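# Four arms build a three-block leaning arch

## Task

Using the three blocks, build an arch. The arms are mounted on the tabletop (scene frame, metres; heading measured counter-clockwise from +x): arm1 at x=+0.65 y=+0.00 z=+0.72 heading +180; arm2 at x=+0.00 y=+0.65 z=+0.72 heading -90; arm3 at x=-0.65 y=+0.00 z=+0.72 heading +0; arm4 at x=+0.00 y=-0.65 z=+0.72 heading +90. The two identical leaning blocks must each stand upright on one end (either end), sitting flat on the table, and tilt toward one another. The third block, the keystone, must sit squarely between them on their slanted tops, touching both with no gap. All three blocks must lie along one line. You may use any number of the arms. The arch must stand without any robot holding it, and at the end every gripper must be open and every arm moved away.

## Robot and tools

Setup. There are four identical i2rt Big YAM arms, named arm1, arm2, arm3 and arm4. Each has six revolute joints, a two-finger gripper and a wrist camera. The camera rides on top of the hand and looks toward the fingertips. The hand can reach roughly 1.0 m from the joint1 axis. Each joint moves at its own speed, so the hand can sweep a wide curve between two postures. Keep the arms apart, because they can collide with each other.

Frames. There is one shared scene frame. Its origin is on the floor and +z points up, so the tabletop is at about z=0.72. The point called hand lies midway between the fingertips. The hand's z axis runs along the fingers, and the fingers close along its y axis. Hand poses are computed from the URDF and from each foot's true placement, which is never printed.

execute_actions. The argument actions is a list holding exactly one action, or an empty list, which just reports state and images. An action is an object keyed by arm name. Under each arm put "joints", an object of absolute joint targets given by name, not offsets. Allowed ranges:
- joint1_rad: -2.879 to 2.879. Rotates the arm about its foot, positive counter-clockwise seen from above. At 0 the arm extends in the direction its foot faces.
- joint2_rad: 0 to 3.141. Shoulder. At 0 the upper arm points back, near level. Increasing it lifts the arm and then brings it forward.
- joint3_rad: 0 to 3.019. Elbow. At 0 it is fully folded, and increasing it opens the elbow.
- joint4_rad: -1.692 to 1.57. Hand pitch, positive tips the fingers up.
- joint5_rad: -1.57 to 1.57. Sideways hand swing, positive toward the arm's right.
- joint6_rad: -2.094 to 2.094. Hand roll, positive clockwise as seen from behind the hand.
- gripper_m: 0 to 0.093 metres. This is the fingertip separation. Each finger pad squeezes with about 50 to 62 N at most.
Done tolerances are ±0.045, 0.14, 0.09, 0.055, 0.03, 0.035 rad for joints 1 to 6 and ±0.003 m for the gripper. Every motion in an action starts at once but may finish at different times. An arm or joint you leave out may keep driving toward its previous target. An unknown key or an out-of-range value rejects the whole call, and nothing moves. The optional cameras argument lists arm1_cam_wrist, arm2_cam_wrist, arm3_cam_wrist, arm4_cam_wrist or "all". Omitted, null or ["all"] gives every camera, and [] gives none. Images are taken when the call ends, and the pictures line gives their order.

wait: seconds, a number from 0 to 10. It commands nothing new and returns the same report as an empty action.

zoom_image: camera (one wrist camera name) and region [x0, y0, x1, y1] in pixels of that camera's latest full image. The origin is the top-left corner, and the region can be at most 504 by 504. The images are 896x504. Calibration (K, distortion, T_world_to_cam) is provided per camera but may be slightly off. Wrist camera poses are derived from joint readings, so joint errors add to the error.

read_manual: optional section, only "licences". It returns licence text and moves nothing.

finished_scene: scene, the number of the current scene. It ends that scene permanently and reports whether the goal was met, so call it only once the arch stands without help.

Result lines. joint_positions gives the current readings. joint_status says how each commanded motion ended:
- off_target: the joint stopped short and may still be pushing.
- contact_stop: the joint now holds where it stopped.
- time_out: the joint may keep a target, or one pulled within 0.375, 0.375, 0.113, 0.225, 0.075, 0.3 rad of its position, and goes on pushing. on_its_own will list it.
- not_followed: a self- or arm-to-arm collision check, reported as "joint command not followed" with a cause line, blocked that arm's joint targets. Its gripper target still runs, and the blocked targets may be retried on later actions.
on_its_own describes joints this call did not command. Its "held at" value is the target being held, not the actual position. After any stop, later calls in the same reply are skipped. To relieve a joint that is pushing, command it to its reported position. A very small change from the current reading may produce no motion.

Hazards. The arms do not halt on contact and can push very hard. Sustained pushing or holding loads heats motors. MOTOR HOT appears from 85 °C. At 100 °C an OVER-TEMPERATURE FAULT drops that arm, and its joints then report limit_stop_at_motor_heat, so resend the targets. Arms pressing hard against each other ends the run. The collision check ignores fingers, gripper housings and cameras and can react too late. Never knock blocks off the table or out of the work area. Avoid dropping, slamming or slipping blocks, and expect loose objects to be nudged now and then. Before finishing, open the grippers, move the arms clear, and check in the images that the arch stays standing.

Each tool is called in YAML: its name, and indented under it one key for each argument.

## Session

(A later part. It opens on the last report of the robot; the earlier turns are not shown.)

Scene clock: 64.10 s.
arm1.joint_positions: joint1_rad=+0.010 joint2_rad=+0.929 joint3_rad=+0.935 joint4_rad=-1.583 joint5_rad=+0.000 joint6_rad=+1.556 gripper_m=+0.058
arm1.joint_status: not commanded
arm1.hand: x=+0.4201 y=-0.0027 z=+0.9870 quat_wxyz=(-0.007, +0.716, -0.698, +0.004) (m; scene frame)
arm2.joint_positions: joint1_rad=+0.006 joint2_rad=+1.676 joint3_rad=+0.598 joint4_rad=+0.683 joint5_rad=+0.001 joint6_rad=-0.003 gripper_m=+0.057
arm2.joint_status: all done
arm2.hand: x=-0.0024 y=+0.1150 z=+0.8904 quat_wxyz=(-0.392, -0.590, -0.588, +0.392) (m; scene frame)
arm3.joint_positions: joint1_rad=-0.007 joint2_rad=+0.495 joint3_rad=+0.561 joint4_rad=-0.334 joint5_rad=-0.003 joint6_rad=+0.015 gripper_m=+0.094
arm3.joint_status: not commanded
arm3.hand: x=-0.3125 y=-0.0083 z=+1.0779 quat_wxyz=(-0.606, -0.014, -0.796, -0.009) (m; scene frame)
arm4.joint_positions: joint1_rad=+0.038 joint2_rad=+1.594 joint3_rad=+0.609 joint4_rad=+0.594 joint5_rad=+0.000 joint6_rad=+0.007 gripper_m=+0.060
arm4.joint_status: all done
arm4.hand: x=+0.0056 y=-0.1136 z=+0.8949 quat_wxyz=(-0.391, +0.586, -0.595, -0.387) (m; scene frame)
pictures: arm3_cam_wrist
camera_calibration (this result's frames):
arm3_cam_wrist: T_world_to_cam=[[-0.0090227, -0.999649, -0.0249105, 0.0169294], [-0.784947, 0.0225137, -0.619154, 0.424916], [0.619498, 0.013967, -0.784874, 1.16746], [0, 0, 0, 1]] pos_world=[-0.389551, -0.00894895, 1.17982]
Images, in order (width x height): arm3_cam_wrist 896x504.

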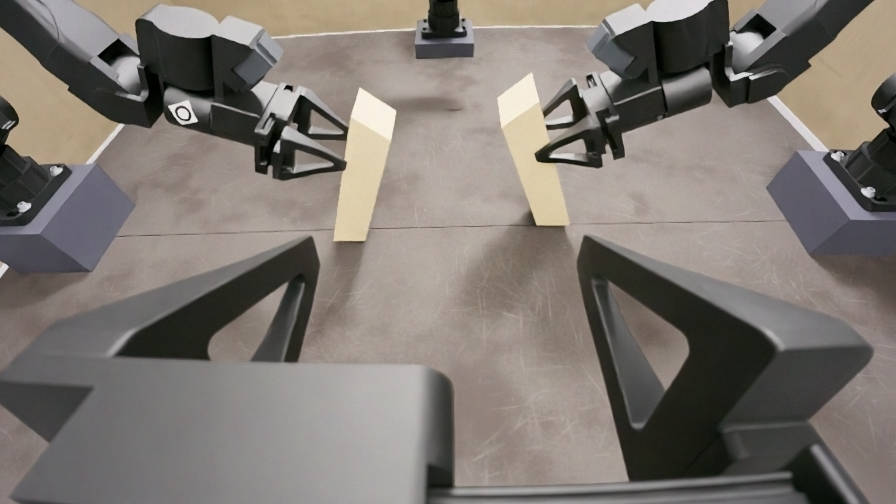

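execute_actions:
  actions: []
  cameras: ["arm2_cam_wrist","arm4_cam_wrist","arm1_cam_wrist"]

Scene clock: 67.97 s.
arm1.joint_positions: joint1_rad=+0.010 joint2_rad=+0.929 joint3_rad=+0.935 joint4_rad=-1.583 joint5_rad=+0.000 joint6_rad=+1.556 gripper_m=+0.058
arm1.joint_status: not commanded
arm1.hand: x=+0.4201 y=-0.0027 z=+0.9870 quat_wxyz=(-0.007, +0.716, -0.698, +0.004) (m; scene frame)
arm2.joint_positions: joint1_rad=+0.006 joint2_rad=+1.676 joint3_rad=+0.598 joint4_rad=+0.683 joint5_rad=+0.001 joint6_rad=-0.003 gripper_m=+0.057
arm2.joint_status: all done
arm2.hand: x=-0.0024 y=+0.1150 z=+0.8904 quat_wxyz=(-0.392, -0.590, -0.588, +0.392) (m; scene frame)
arm3.joint_positions: joint1_rad=-0.007 joint2_rad=+0.495 joint3_rad=+0.561 joint4_rad=-0.334 joint5_rad=-0.003 joint6_rad=+0.015 gripper_m=+0.094
arm3.joint_status: not commanded
arm3.hand: x=-0.3125 y=-0.0083 z=+1.0779 quat_wxyz=(-0.606, -0.014, -0.796, -0.009) (m; scene frame)
arm4.joint_positions: joint1_rad=+0.038 joint2_rad=+1.594 joint3_rad=+0.609 joint4_rad=+0.594 joint5_rad=+0.000 joint6_rad=+0.007 gripper_m=+0.060
arm4.joint_status: all done
arm4.hand: x=+0.0056 y=-0.1136 z=+0.8949 quat_wxyz=(-0.391, +0.586, -0.595, -0.387) (m; scene frame)
pictures: arm1_cam_wrist, arm2_cam_wrist, arm4_cam_wrist
camera_calibration (this result's frames):
arm1_cam_wrist: T_world_to_cam=[[0.999604, 0.0228697, 0.0163977, -0.434065], [0.00902347, -0.81242, 0.583003, -0.577086], [0.0266549, -0.582624, -0.812305, 0.912792], [0, 0, 0, 1]] pos_world=[0.41477, 0.072905, 1.08503]
arm2_cam_wrist: T_world_to_cam=[[-0.999988, -0.00453285, 0.00181091, -0.0000357487], [-0.00482391, 0.861054, -0.508491, 0.354841], [0.000745622, -0.508494, -0.861065, 0.950425], [0, 0, 0, 1]] pos_world=[0.000967316, 0.177748, 0.998812]
arm4_cam_wrist: T_world_to_cam=[[0.999944, -0.0102812, 0.002652, -0.0103335], [-0.00755598, -0.864521, -0.502541, 0.355511], [0.00745942, 0.502492, -0.86455, 0.958908], [0, 0, 0, 1]] pos_world=[0.00586628, -0.174603, 1.00771]
Images, in order (width x height): arm1_cam_wrist 896x504, arm2_cam_wrist 896x504, arm4_cam_wrist 896x504.

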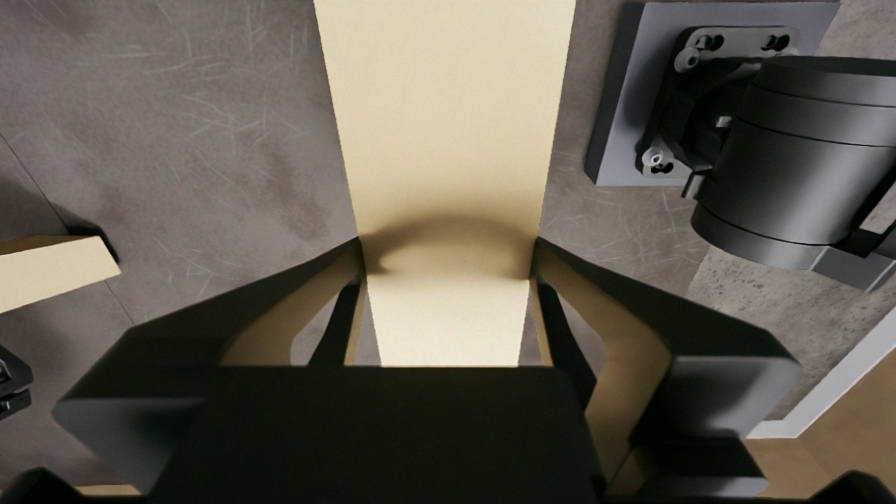

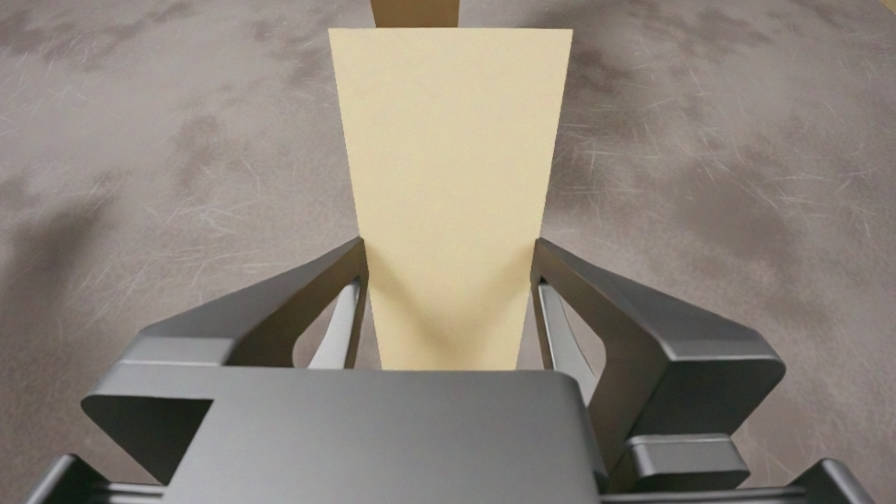

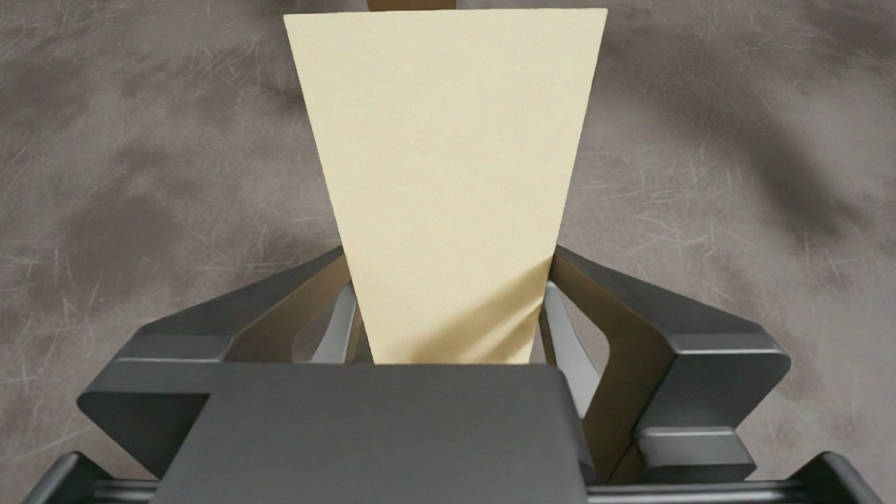

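execute_actions:
  actions:
    - {"arm2":{"joints":{"joint1_rad":0.034,"joint2_rad":1.62}},"arm4":{"joints":{"joint1_rad":0.068,"joint2_rad":1.55}}}
  cameras: ["arm2_cam_wrist","arm4_cam_wrist","arm3_cam_wrist"]

Scene clock: 69.63 s.
arm1.joint_positions: joint1_rad=+0.010 joint2_rad=+0.929 joint3_rad=+0.935 joint4_rad=-1.583 joint5_rad=+0.000 joint6_rad=+1.556 gripper_m=+0.058
arm1.joint_status: not commanded
arm1.hand: x=+0.4201 y=-0.0027 z=+0.9870 quat_wxyz=(-0.007, +0.716, -0.698, +0.004) (m; scene frame)
arm2.joint_positions: joint1_rad=+0.031 joint2_rad=+1.665 joint3_rad=+0.598 joint4_rad=+0.683 joint5_rad=+0.001 joint6_rad=-0.003 gripper_m=+0.057
arm2.joint_status: all done
arm2.hand: x=+0.0109 y=+0.1145 z=+0.8964 quat_wxyz=(-0.400, -0.580, -0.592, +0.391) (m; scene frame)
arm3.joint_positions: joint1_rad=-0.007 joint2_rad=+0.495 joint3_rad=+0.561 joint4_rad=-0.334 joint5_rad=-0.003 joint6_rad=+0.015 gripper_m=+0.094
arm3.joint_status: not commanded
arm3.hand: x=-0.3125 y=-0.0083 z=+1.0779 quat_wxyz=(-0.606, -0.014, -0.796, -0.009) (m; scene frame)
arm4.joint_positions: joint1_rad=+0.056 joint2_rad=+1.594 joint3_rad=+0.609 joint4_rad=+0.594 joint5_rad=+0.000 joint6_rad=+0.007 gripper_m=+0.060
arm4.joint_status: all done
arm4.hand: x=-0.0038 y=-0.1136 z=+0.8948 quat_wxyz=(-0.387, +0.592, -0.590, -0.390) (m; scene frame)
pictures: arm2_cam_wrist, arm3_cam_wrist, arm4_cam_wrist
camera_calibration (this result's frames):
arm2_cam_wrist: T_world_to_cam=[[-0.99957, -0.0292557, 0.0018775, 0.0160192], [-0.0259905, 0.854744, -0.518399, 0.368254], [0.0135613, -0.518225, -0.855137, 0.950912], [0, 0, 0, 1]] pos_world=[0.0126878, 0.178493, 1.00403]
arm3_cam_wrist: T_world_to_cam=[[-0.0090227, -0.999649, -0.0249105, 0.0169294], [-0.784947, 0.0225137, -0.619154, 0.424916], [0.619498, 0.013967, -0.784874, 1.16746], [0, 0, 0, 1]] pos_world=[-0.389551, -0.00894895, 1.17982]
arm4_cam_wrist: T_world_to_cam=[[0.999971, 0.00726441, 0.00238853, 0.00131904], [0.00748093, -0.864568, -0.50246, 0.355416], [-0.00158503, 0.502464, -0.864597, 0.958928], [0, 0, 0, 1]] pos_world=[-0.0024579, -0.174555, 1.00766]
Images, in order (width x height): arm2_cam_wrist 896x504, arm3_cam_wrist 896x504, arm4_cam_wrist 896x504.

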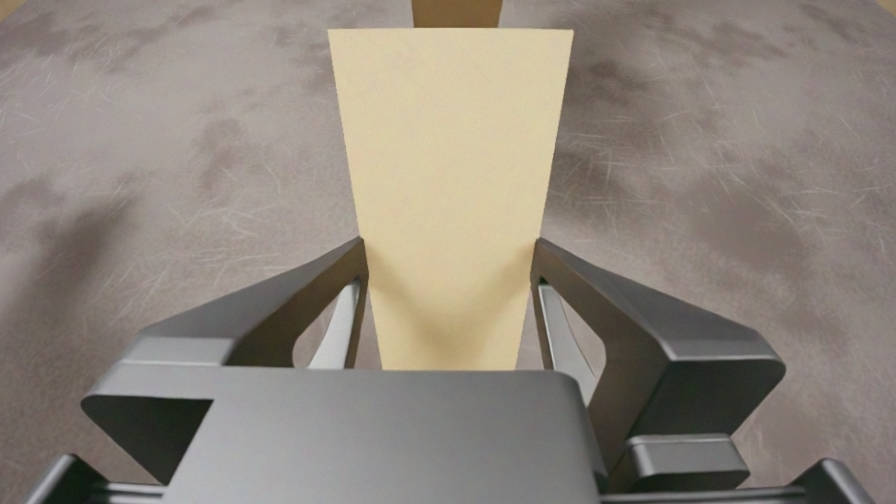

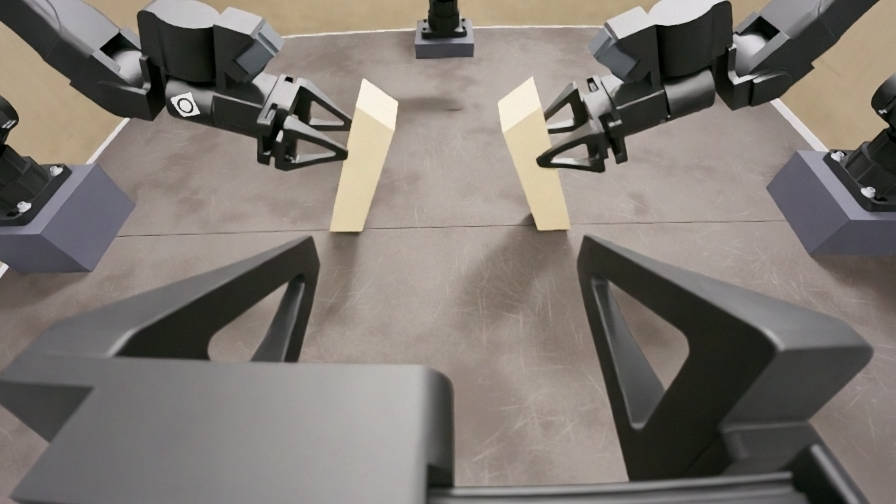

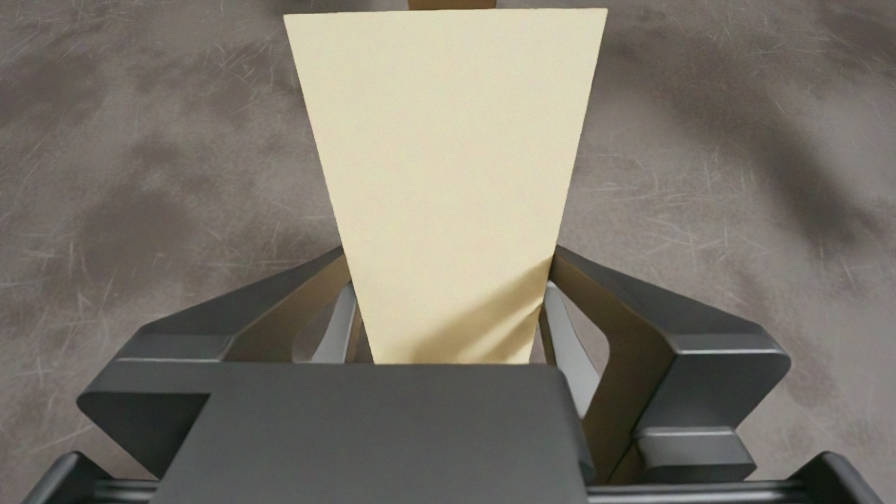

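execute_actions:
  actions:
    - {"arm2":{"joints":{"joint2_rad":1.69,"joint4_rad":0.75}},"arm4":{"joints":{"joint2_rad":1.61,"joint4_rad":0.65}},"arm1":{"joints":{"joint2_rad":0.9,"joint3_rad":1.15,"joint4_rad":-1.69}}}
  cameras: ["arm3_cam_wrist"]

zoom_image:
  camera: "arm3_cam_wrist"
  region: [300, 60, 620, 260]

Scene clock: 71.47 s.
arm1.joint_positions: joint1_rad=+0.010 joint2_rad=+0.902 joint3_rad=+1.102 joint4_rad=-1.663 joint5_rad=+0.000 joint6_rad=+1.556 gripper_m=+0.058
arm1.joint_status: all done
joint sent to its limit — the command would take arm1.joint4_rad past its lower limit, so that joint was sent only as far as its limit.
arm1.hand: x=+0.4082 y=-0.0031 z=+1.0573 quat_wxyz=(+0.033, +0.715, -0.697, -0.037) (m; scene frame)
arm2.joint_positions: joint1_rad=+0.031 joint2_rad=+1.713 joint3_rad=+0.598 joint4_rad=+0.708 joint5_rad=+0.001 joint6_rad=-0.003 gripper_m=+0.057
arm2.joint_status: all done
arm2.hand: x=+0.0109 y=+0.1153 z=+0.8772 quat_wxyz=(-0.393, -0.585, -0.597, +0.384) (m; scene frame)
arm3.joint_positions: joint1_rad=-0.007 joint2_rad=+0.495 joint3_rad=+0.561 joint4_rad=-0.334 joint5_rad=-0.003 joint6_rad=+0.015 gripper_m=+0.094
arm3.joint_status: not commanded
arm3.hand: x=-0.3125 y=-0.0083 z=+1.0779 quat_wxyz=(-0.606, -0.014, -0.796, -0.009) (m; scene frame)
arm4.joint_positions: joint1_rad=+0.056 joint2_rad=+1.623 joint3_rad=+0.609 joint4_rad=+0.610 joint5_rad=+0.000 joint6_rad=+0.007 gripper_m=+0.060
arm4.joint_status: all done
arm4.hand: x=-0.0038 y=-0.1133 z=+0.8837 quat_wxyz=(-0.384, +0.594, -0.592, -0.386) (m; scene frame)
pictures: arm3_cam_wrist
camera_calibration (this result's frames):
arm3_cam_wrist: T_world_to_cam=[[-0.0090227, -0.999649, -0.0249105, 0.0169294], [-0.784947, 0.0225137, -0.619154, 0.424916], [0.619498, 0.013967, -0.784874, 1.16746], [0, 0, 0, 1]] pos_world=[-0.389551, -0.00894895, 1.17982]
Images, in order (width x height): arm3_cam_wrist 896x504.

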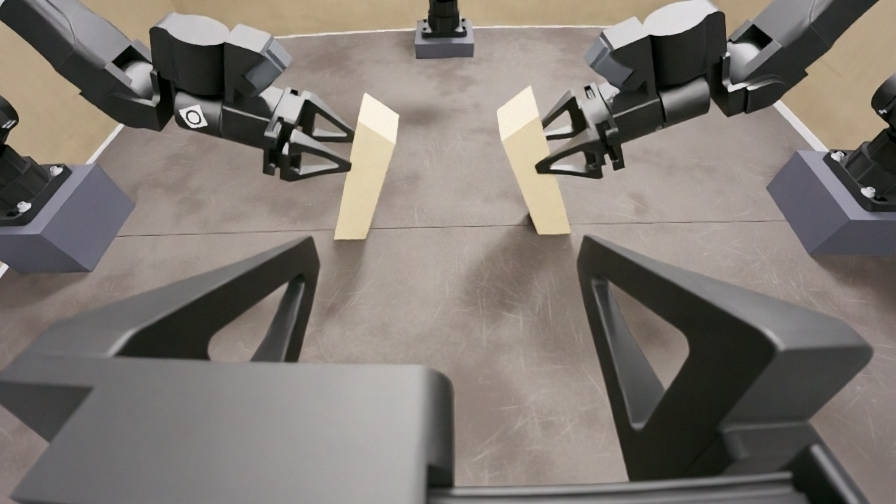

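Region (300, 60, 620, 260) of arm3_cam_wrist's 896x504 image, scaled by 1.575, with more detail than that image has; it fills the top 315 rows of this view, and the rest is white.

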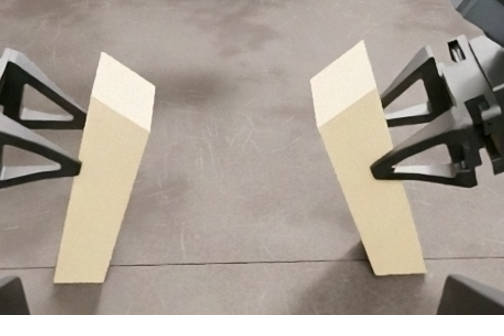

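execute_actions:
  actions:
    - {"arm1":{"joints":{"joint2_rad":1.44,"joint3_rad":1.66,"joint4_rad":-1.66}}}
  cameras: []

execute_actions:
  actions:
    - {"arm1":{"joints":{"joint1_rad":0.005,"joint2_rad":1.95,"joint3_rad":2.18,"joint4_rad":-1.62}}}

Scene clock: 74.37 s.
arm1.joint_positions: joint1_rad=+0.010 joint2_rad=+1.457 joint3_rad=+1.592 joint4_rad=-1.663 joint5_rad=+0.000 joint6_rad=+1.557 gripper_m=+0.058
arm1.joint_status: all done
arm1.hand: x=+0.2138 y=-0.0051 z=+1.0743 quat_wxyz=(+0.010, +0.715, -0.699, -0.013) (m; scene frame)
arm2.joint_positions: joint1_rad=+0.031 joint2_rad=+1.713 joint3_rad=+0.598 joint4_rad=+0.708 joint5_rad=+0.001 joint6_rad=-0.003 gripper_m=+0.057
arm2.joint_status: not commanded
arm2.hand: x=+0.0109 y=+0.1153 z=+0.8772 quat_wxyz=(-0.393, -0.585, -0.597, +0.384) (m; scene frame)
arm3.joint_positions: joint1_rad=-0.007 joint2_rad=+0.495 joint3_rad=+0.561 joint4_rad=-0.334 joint5_rad=-0.003 joint6_rad=+0.015 gripper_m=+0.094
arm3.joint_status: not commanded
arm3.hand: x=-0.3125 y=-0.0083 z=+1.0779 quat_wxyz=(-0.606, -0.014, -0.796, -0.009) (m; scene frame)
arm4.joint_positions: joint1_rad=+0.056 joint2_rad=+1.623 joint3_rad=+0.609 joint4_rad=+0.610 joint5_rad=+0.000 joint6_rad=+0.007 gripper_m=+0.060
arm4.joint_status: not commanded
arm4.hand: x=-0.0038 y=-0.1133 z=+0.8837 quat_wxyz=(-0.384, +0.594, -0.592, -0.386) (m; scene frame)
pictures: none
No camera images: the call's "cameras" was empty. Leave "cameras" out to get every camera's image.

Scene clock: 75.97 s.
arm1.joint_positions: joint1_rad=+0.010 joint2_rad=+1.967 joint3_rad=+2.114 joint4_rad=-1.631 joint5_rad=+0.000 joint6_rad=+1.557 gripper_m=+0.058
arm1.joint_status: all done
arm1.hand: x=+0.0199 y=-0.0068 z=+1.0168 quat_wxyz=(+0.026, +0.715, -0.698, -0.029) (m; scene frame)
arm2.joint_positions: joint1_rad=+0.031 joint2_rad=+1.713 joint3_rad=+0.598 joint4_rad=+0.708 joint5_rad=+0.001 joint6_rad=-0.003 gripper_m=+0.057
arm2.joint_status: not commanded
arm2.hand: x=+0.0109 y=+0.1153 z=+0.8772 quat_wxyz=(-0.393, -0.585, -0.597, +0.384) (m; scene frame)
arm3.joint_positions: joint1_rad=-0.007 joint2_rad=+0.495 joint3_rad=+0.561 joint4_rad=-0.334 joint5_rad=-0.003 joint6_rad=+0.015 gripper_m=+0.094
arm3.joint_status: not commanded
arm3.hand: x=-0.3125 y=-0.0083 z=+1.0779 quat_wxyz=(-0.606, -0.014, -0.796, -0.009) (m; scene frame)
arm4.joint_positions: joint1_rad=+0.056 joint2_rad=+1.623 joint3_rad=+0.609 joint4_rad=+0.610 joint5_rad=+0.000 joint6_rad=+0.007 gripper_m=+0.060
arm4.joint_status: not commanded
arm4.hand: x=-0.0038 y=-0.1133 z=+0.8837 quat_wxyz=(-0.384, +0.594, -0.592, -0.386) (m; scene frame)
pictures: arm1_cam_wrist, arm2_cam_wrist, arm3_cam_wrist, arm4_cam_wrist
camera_calibration (this result's frames):
arm1_cam_wrist: T_world_to_cam=[[0.996817, 0.022098, -0.0766038, 0.0602775], [0.062604, -0.811898, 0.580432, -0.592588], [-0.0493681, -0.58338, -0.810697, 0.94522], [0, 0, 0, 1]] pos_world=[0.0236764, 0.0689692, 1.11486]
arm2_cam_wrist: T_world_to_cam=[[-0.999566, -0.0293938, 0.00170364, 0.016309], [-0.0263322, 0.866569, -0.498363, 0.338699], [0.0131725, -0.498191, -0.866967, 0.943034], [0, 0, 0, 1]] pos_world=[0.0127985, 0.176785, 0.986347]
arm3_cam_wrist: T_world_to_cam=[[-0.0090227, -0.999649, -0.0249105, 0.0169294], [-0.784947, 0.0225137, -0.619154, 0.424916], [0.619498, 0.013967, -0.784874, 1.16746], [0, 0, 0, 1]] pos_world=[-0.389551, -0.00894895, 1.17982]
arm4_cam_wrist: T_world_to_cam=[[0.999971, 0.00723037, 0.00238702, 0.00128541], [0.00746935, -0.870637, -0.491869, 0.339981], [-0.00147816, 0.491873, -0.870666, 0.953333], [0, 0, 0, 1]] pos_world=[-0.00241562, -0.172928, 0.997258]
Images, in order (width x height): arm1_cam_wrist 896x504, arm2_cam_wrist 896x504, arm3_cam_wrist 896x504, arm4_cam_wrist 896x504.

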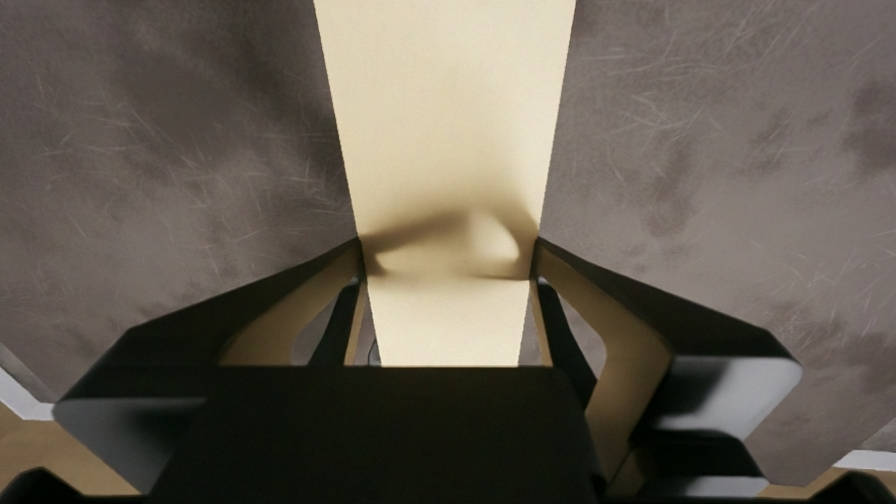

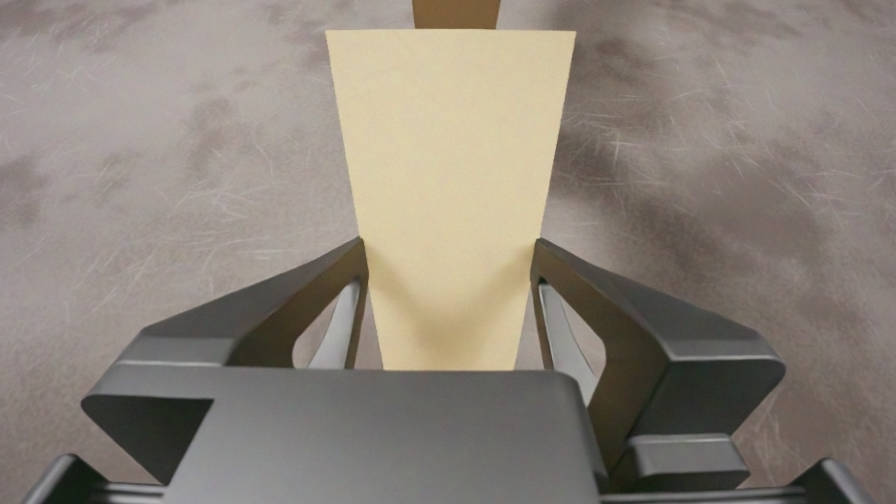

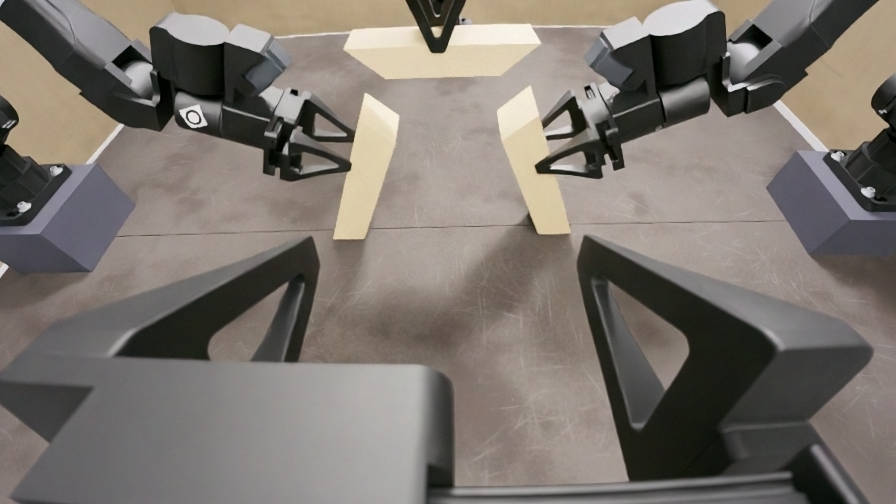

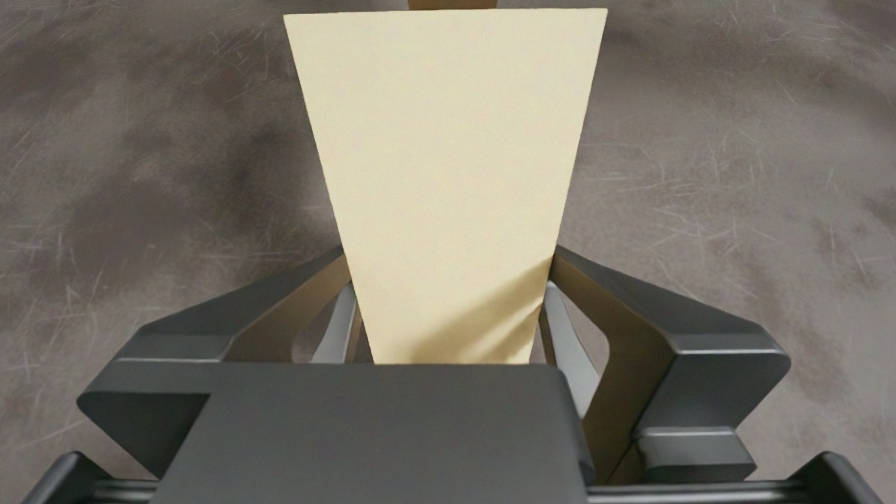

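execute_actions:
  actions:
    - {"arm1":{"joints":{"joint2_rad":2.02,"joint3_rad":2.22,"joint4_rad":-1.685}}}
  cameras: ["arm3_cam_wrist","arm2_cam_wrist","arm4_cam_wrist"]

Scene clock: 77.63 s.
arm1.joint_positions: joint1_rad=+0.010 joint2_rad=+2.015 joint3_rad=+2.159 joint4_rad=-1.662 joint5_rad=+0.000 joint6_rad=+1.557 gripper_m=+0.058
arm1.joint_status: all done
joint sent to its limit — the command would take arm1.joint4_rad past its lower limit, so that joint was sent only as far as its limit.
arm1.hand: x=+0.0128 y=-0.0068 z=+1.0046 quat_wxyz=(+0.014, +0.715, -0.698, -0.017) (m; scene frame)
arm2.joint_positions: joint1_rad=+0.031 joint2_rad=+1.713 joint3_rad=+0.598 joint4_rad=+0.708 joint5_rad=+0.001 joint6_rad=-0.003 gripper_m=+0.057
arm2.joint_status: not commanded
arm2.hand: x=+0.0109 y=+0.1153 z=+0.8772 quat_wxyz=(-0.393, -0.585, -0.597, +0.384) (m; scene frame)
arm3.joint_positions: joint1_rad=-0.007 joint2_rad=+0.495 joint3_rad=+0.561 joint4_rad=-0.334 joint5_rad=-0.003 joint6_rad=+0.015 gripper_m=+0.094
arm3.joint_status: not commanded
arm3.hand: x=-0.3125 y=-0.0083 z=+1.0779 quat_wxyz=(-0.606, -0.014, -0.796, -0.009) (m; scene frame)
arm4.joint_positions: joint1_rad=+0.056 joint2_rad=+1.623 joint3_rad=+0.609 joint4_rad=+0.610 joint5_rad=+0.000 joint6_rad=+0.007 gripper_m=+0.060
arm4.joint_status: not commanded
arm4.hand: x=-0.0038 y=-0.1133 z=+0.8837 quat_wxyz=(-0.384, +0.594, -0.592, -0.386) (m; scene frame)
pictures: arm2_cam_wrist, arm3_cam_wrist, arm4_cam_wrist
camera_calibration (this result's frames):
arm2_cam_wrist: T_world_to_cam=[[-0.999566, -0.0293938, 0.00170364, 0.016309], [-0.0263322, 0.866569, -0.498363, 0.338699], [0.0131725, -0.498191, -0.866967, 0.943034], [0, 0, 0, 1]] pos_world=[0.0127985, 0.176785, 0.986347]
arm3_cam_wrist: T_world_to_cam=[[-0.0090227, -0.999649, -0.0249105, 0.0169294], [-0.784947, 0.0225137, -0.619154, 0.424916], [0.619498, 0.013967, -0.784874, 1.16746], [0, 0, 0, 1]] pos_world=[-0.389551, -0.00894895, 1.17982]
arm4_cam_wrist: T_world_to_cam=[[0.999971, 0.00723037, 0.00238702, 0.00128541], [0.00746935, -0.870637, -0.491869, 0.339981], [-0.00147816, 0.491873, -0.870666, 0.953333], [0, 0, 0, 1]] pos_world=[-0.00241562, -0.172928, 0.997258]
Images, in order (width x height): arm2_cam_wrist 896x504, arm3_cam_wrist 896x504, arm4_cam_wrist 896x504.

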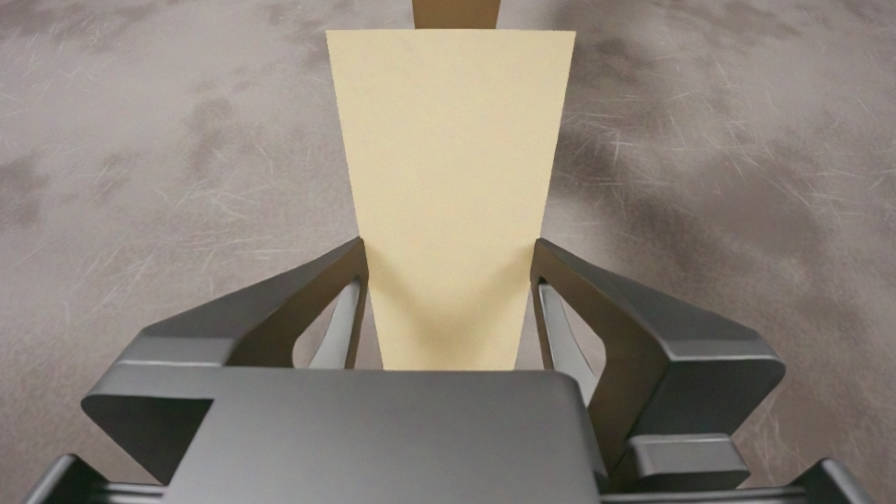

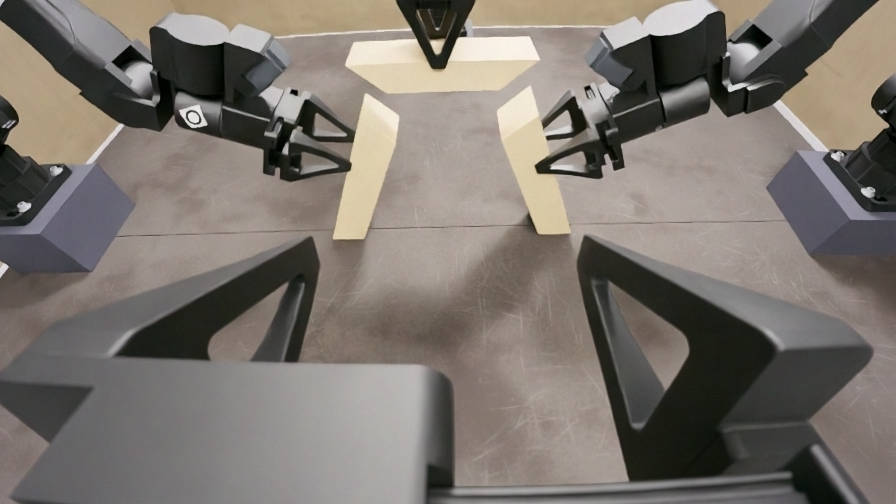

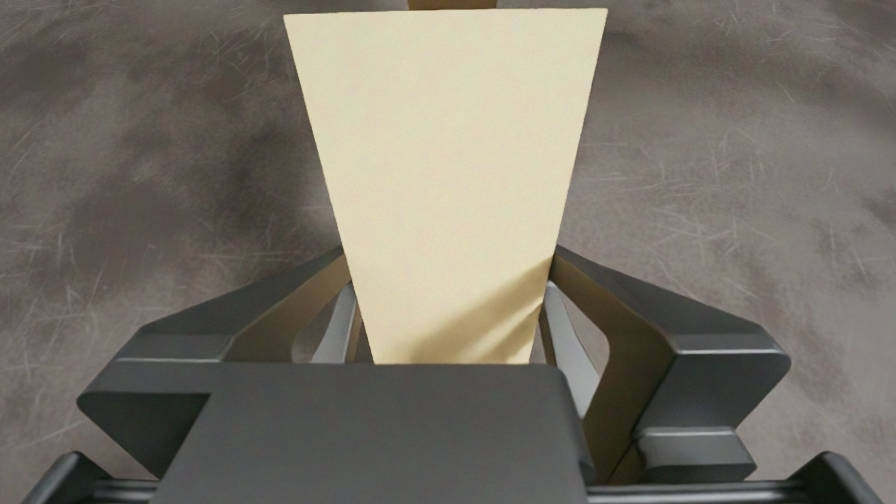

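execute_actions:
  actions:
    - {"arm1":{"joints":{"joint2_rad":2.065}}}
  cameras: ["arm3_cam_wrist","arm2_cam_wrist","arm4_cam_wrist"]

zoom_image:
  camera: "arm3_cam_wrist"
  region: [320, 30, 580, 250]

Scene clock: 78.90 s.
arm1.joint_positions: joint1_rad=+0.010 joint2_rad=+2.066 joint3_rad=+2.159 joint4_rad=-1.662 joint5_rad=+0.000 joint6_rad=+1.557 gripper_m=+0.058
arm1.joint_status: all done
arm1.hand: x=+0.0078 y=-0.0067 z=+0.9734 quat_wxyz=(-0.004, +0.715, -0.699, +0.001) (m; scene frame)
arm2.joint_positions: joint1_rad=+0.031 joint2_rad=+1.713 joint3_rad=+0.598 joint4_rad=+0.708 joint5_rad=+0.001 joint6_rad=-0.003 gripper_m=+0.057
arm2.joint_status: not commanded
arm2.hand: x=+0.0109 y=+0.1153 z=+0.8772 quat_wxyz=(-0.393, -0.585, -0.597, +0.384) (m; scene frame)
arm3.joint_positions: joint1_rad=-0.007 joint2_rad=+0.495 joint3_rad=+0.561 joint4_rad=-0.334 joint5_rad=-0.003 joint6_rad=+0.015 gripper_m=+0.094
arm3.joint_status: not commanded
arm3.hand: x=-0.3125 y=-0.0083 z=+1.0779 quat_wxyz=(-0.606, -0.014, -0.796, -0.009) (m; scene frame)
arm4.joint_positions: joint1_rad=+0.056 joint2_rad=+1.623 joint3_rad=+0.609 joint4_rad=+0.610 joint5_rad=+0.000 joint6_rad=+0.007 gripper_m=+0.060
arm4.joint_status: not commanded
arm4.hand: x=-0.0038 y=-0.1133 z=+0.8837 quat_wxyz=(-0.384, +0.594, -0.592, -0.386) (m; scene frame)
pictures: arm2_cam_wrist, arm3_cam_wrist, arm4_cam_wrist
camera_calibration (this result's frames):
arm2_cam_wrist: T_world_to_cam=[[-0.999566, -0.0293938, 0.00170364, 0.016309], [-0.0263322, 0.866569, -0.498363, 0.338699], [0.0131725, -0.498191, -0.866967, 0.943034], [0, 0, 0, 1]] pos_world=[0.0127985, 0.176785, 0.986347]
arm3_cam_wrist: T_world_to_cam=[[-0.0090227, -0.999649, -0.0249105, 0.0169294], [-0.784947, 0.0225137, -0.619154, 0.424916], [0.619498, 0.013967, -0.784874, 1.16746], [0, 0, 0, 1]] pos_world=[-0.389551, -0.00894895, 1.17982]
arm4_cam_wrist: T_world_to_cam=[[0.999971, 0.00723037, 0.00238702, 0.00128541], [0.00746935, -0.870637, -0.491869, 0.339981], [-0.00147816, 0.491873, -0.870666, 0.953333], [0, 0, 0, 1]] pos_world=[-0.00241562, -0.172928, 0.997258]
Images, in order (width x height): arm2_cam_wrist 896x504, arm3_cam_wrist 896x504, arm4_cam_wrist 896x504.

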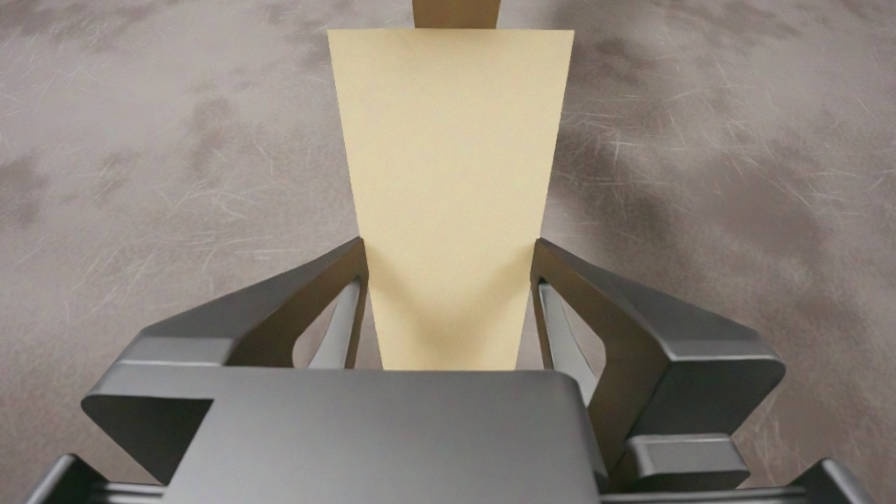

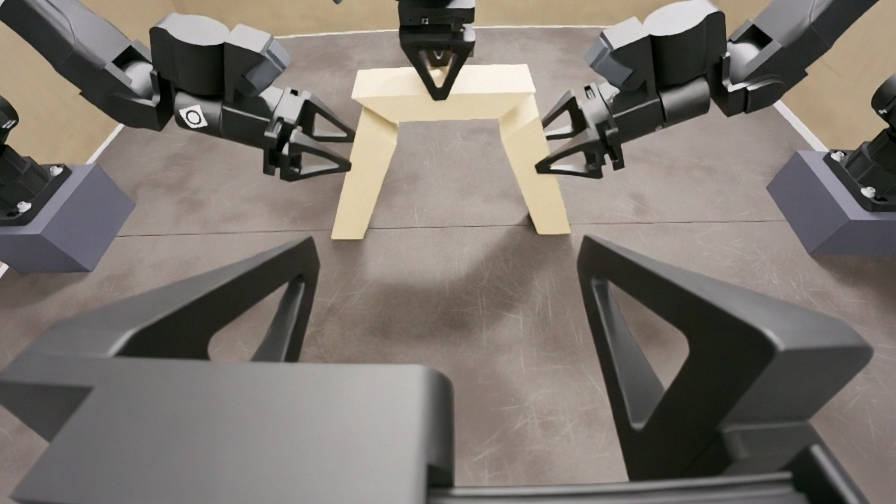

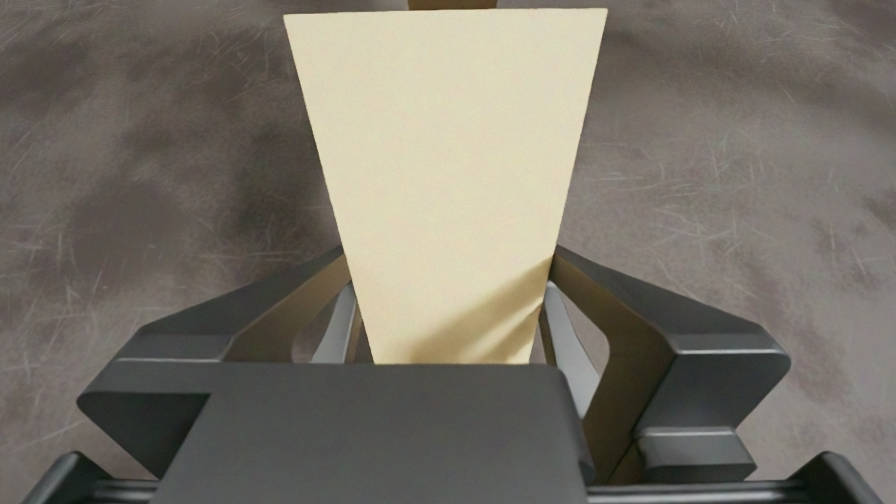

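Region (320, 30, 580, 250) of arm3_cam_wrist's 896x504 image, scaled by 1.938, with more detail than that image has; it fills the top 426 rows of this view, and the rest is white.

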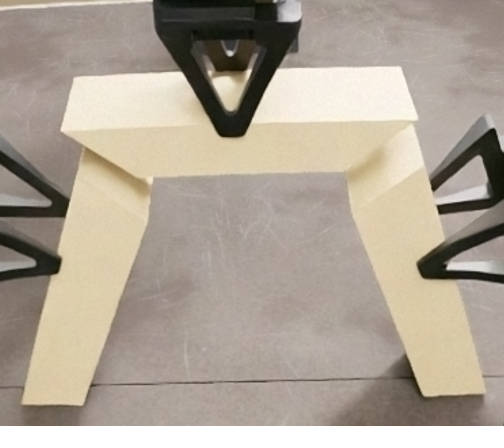

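execute_actions:
  actions:
    - {"arm1":{"joints":{"joint1_rad":0.024,"joint2_rad":2.09}}}
  cameras: ["arm3_cam_wrist","arm1_cam_wrist"]

zoom_image:
  camera: "arm3_cam_wrist"
  region: [320, 30, 580, 250]

Scene clock: 80.13 s.
arm1.joint_positions: joint1_rad=+0.016 joint2_rad=+2.079 joint3_rad=+2.159 joint4_rad=-1.662 joint5_rad=+0.000 joint6_rad=+1.557 gripper_m=+0.058
arm1.joint_status: all done
arm1.hand: x=+0.0067 y=-0.0103 z=+0.9651 quat_wxyz=(-0.009, +0.717, -0.697, +0.006) (m; scene frame)
arm2.joint_positions: joint1_rad=+0.031 joint2_rad=+1.713 joint3_rad=+0.598 joint4_rad=+0.708 joint5_rad=+0.001 joint6_rad=-0.003 gripper_m=+0.057
arm2.joint_status: not commanded
arm2.hand: x=+0.0109 y=+0.1153 z=+0.8772 quat_wxyz=(-0.393, -0.585, -0.597, +0.384) (m; scene frame)
arm3.joint_positions: joint1_rad=-0.007 joint2_rad=+0.495 joint3_rad=+0.561 joint4_rad=-0.334 joint5_rad=-0.003 joint6_rad=+0.015 gripper_m=+0.094
arm3.joint_status: not commanded
arm3.hand: x=-0.3125 y=-0.0083 z=+1.0779 quat_wxyz=(-0.606, -0.014, -0.796, -0.009) (m; scene frame)
arm4.joint_positions: joint1_rad=+0.056 joint2_rad=+1.623 joint3_rad=+0.609 joint4_rad=+0.610 joint5_rad=+0.000 joint6_rad=+0.007 gripper_m=+0.060
arm4.joint_status: not commanded
arm4.hand: x=-0.0038 y=-0.1133 z=+0.8837 quat_wxyz=(-0.384, +0.594, -0.592, -0.386) (m; scene frame)
pictures: arm1_cam_wrist, arm3_cam_wrist
camera_calibration (this result's frames):
arm1_cam_wrist: T_world_to_cam=[[0.999403, 0.027425, 0.020993, -0.0246933], [0.0100464, -0.812392, 0.583025, -0.566837], [0.033044, -0.582466, -0.812183, 0.901472], [0, 0, 0, 1]] pos_world=[0.000585057, 0.0652599, 1.06316]
arm3_cam_wrist: T_world_to_cam=[[-0.0090227, -0.999649, -0.0249105, 0.0169294], [-0.784947, 0.0225137, -0.619154, 0.424916], [0.619498, 0.013967, -0.784874, 1.16746], [0, 0, 0, 1]] pos_world=[-0.389551, -0.00894895, 1.17982]
Images, in order (width x height): arm1_cam_wrist 896x504, arm3_cam_wrist 896x504.

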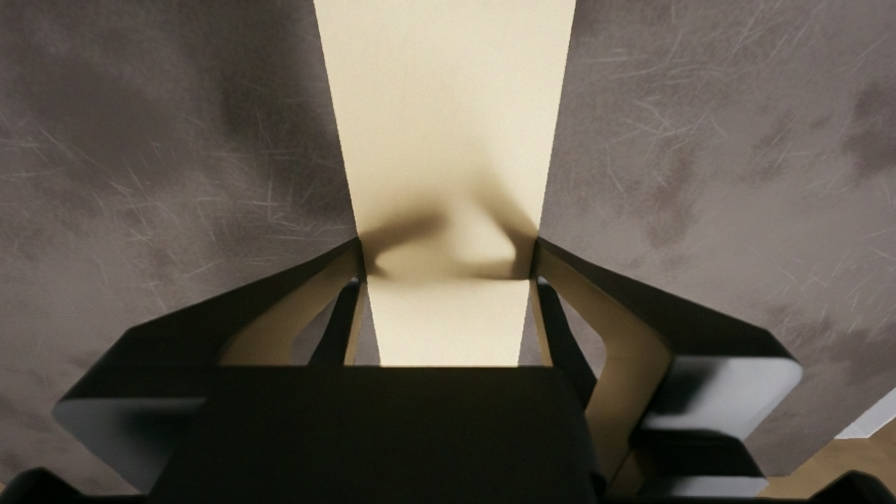

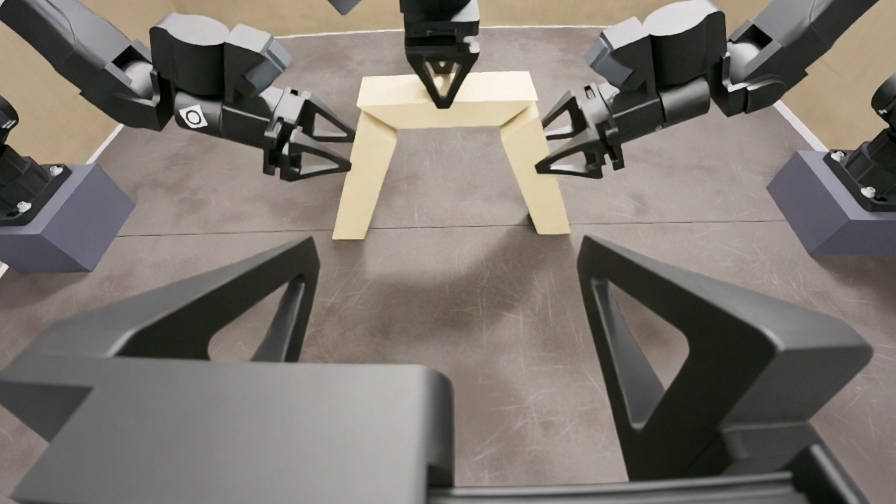

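Region (320, 30, 580, 250) of arm3_cam_wrist's 896x504 image, scaled by 1.938, with more detail than that image has; it fills the top 426 rows of this view, and the rest is white.

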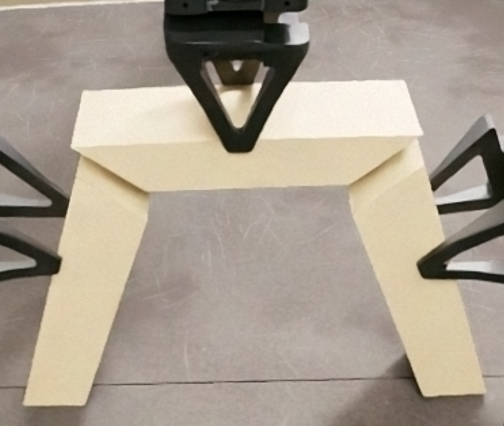

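execute_actions:
  actions:
    - {"arm1":{"joints":{"joint2_rad":2.11}}}
  cameras: ["arm3_cam_wrist"]

zoom_image:
  camera: "arm3_cam_wrist"
  region: [320, 30, 580, 250]

Scene clock: 81.47 s.
arm1.joint_positions: joint1_rad=+0.016 joint2_rad=+2.102 joint3_rad=+2.159 joint4_rad=-1.662 joint5_rad=+0.000 joint6_rad=+1.557 gripper_m=+0.058
arm1.joint_status: all done
arm1.hand: x=+0.0052 y=-0.0103 z=+0.9509 quat_wxyz=(-0.017, +0.717, -0.696, +0.014) (m; scene frame)
arm2.joint_positions: joint1_rad=+0.031 joint2_rad=+1.713 joint3_rad=+0.598 joint4_rad=+0.708 joint5_rad=+0.001 joint6_rad=-0.003 gripper_m=+0.057
arm2.joint_status: not commanded
arm2.hand: x=+0.0109 y=+0.1153 z=+0.8772 quat_wxyz=(-0.393, -0.585, -0.597, +0.384) (m; scene frame)
arm3.joint_positions: joint1_rad=-0.007 joint2_rad=+0.495 joint3_rad=+0.561 joint4_rad=-0.334 joint5_rad=-0.003 joint6_rad=+0.015 gripper_m=+0.094
arm3.joint_status: not commanded
arm3.hand: x=-0.3125 y=-0.0083 z=+1.0779 quat_wxyz=(-0.606, -0.014, -0.796, -0.009) (m; scene frame)
arm4.joint_positions: joint1_rad=+0.056 joint2_rad=+1.623 joint3_rad=+0.609 joint4_rad=+0.610 joint5_rad=+0.000 joint6_rad=+0.007 gripper_m=+0.060
arm4.joint_status: not commanded
arm4.hand: x=-0.0038 y=-0.1133 z=+0.8837 quat_wxyz=(-0.384, +0.594, -0.592, -0.386) (m; scene frame)
pictures: arm3_cam_wrist
camera_calibration (this result's frames):
arm3_cam_wrist: T_world_to_cam=[[-0.0090227, -0.999649, -0.0249105, 0.0169294], [-0.784947, 0.0225137, -0.619154, 0.424916], [0.619498, 0.013967, -0.784874, 1.16746], [0, 0, 0, 1]] pos_world=[-0.389551, -0.00894895, 1.17982]
Images, in order (width x height): arm3_cam_wrist 896x504.

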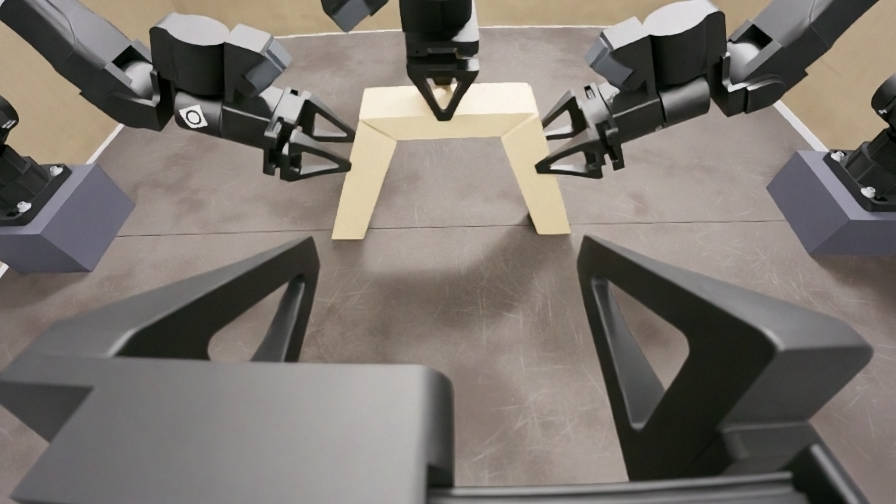

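Region (320, 30, 580, 250) of arm3_cam_wrist's 896x504 image, scaled by 1.938, with more detail than that image has; it fills the top 426 rows of this view, and the rest is white.

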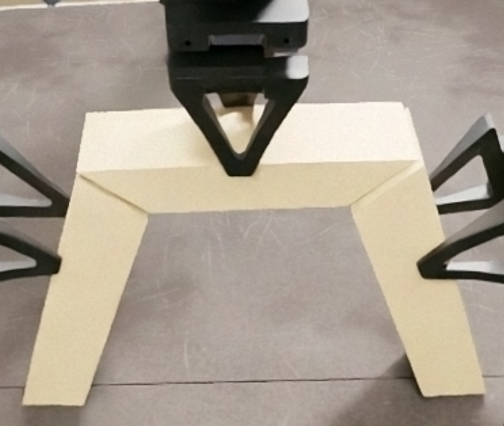

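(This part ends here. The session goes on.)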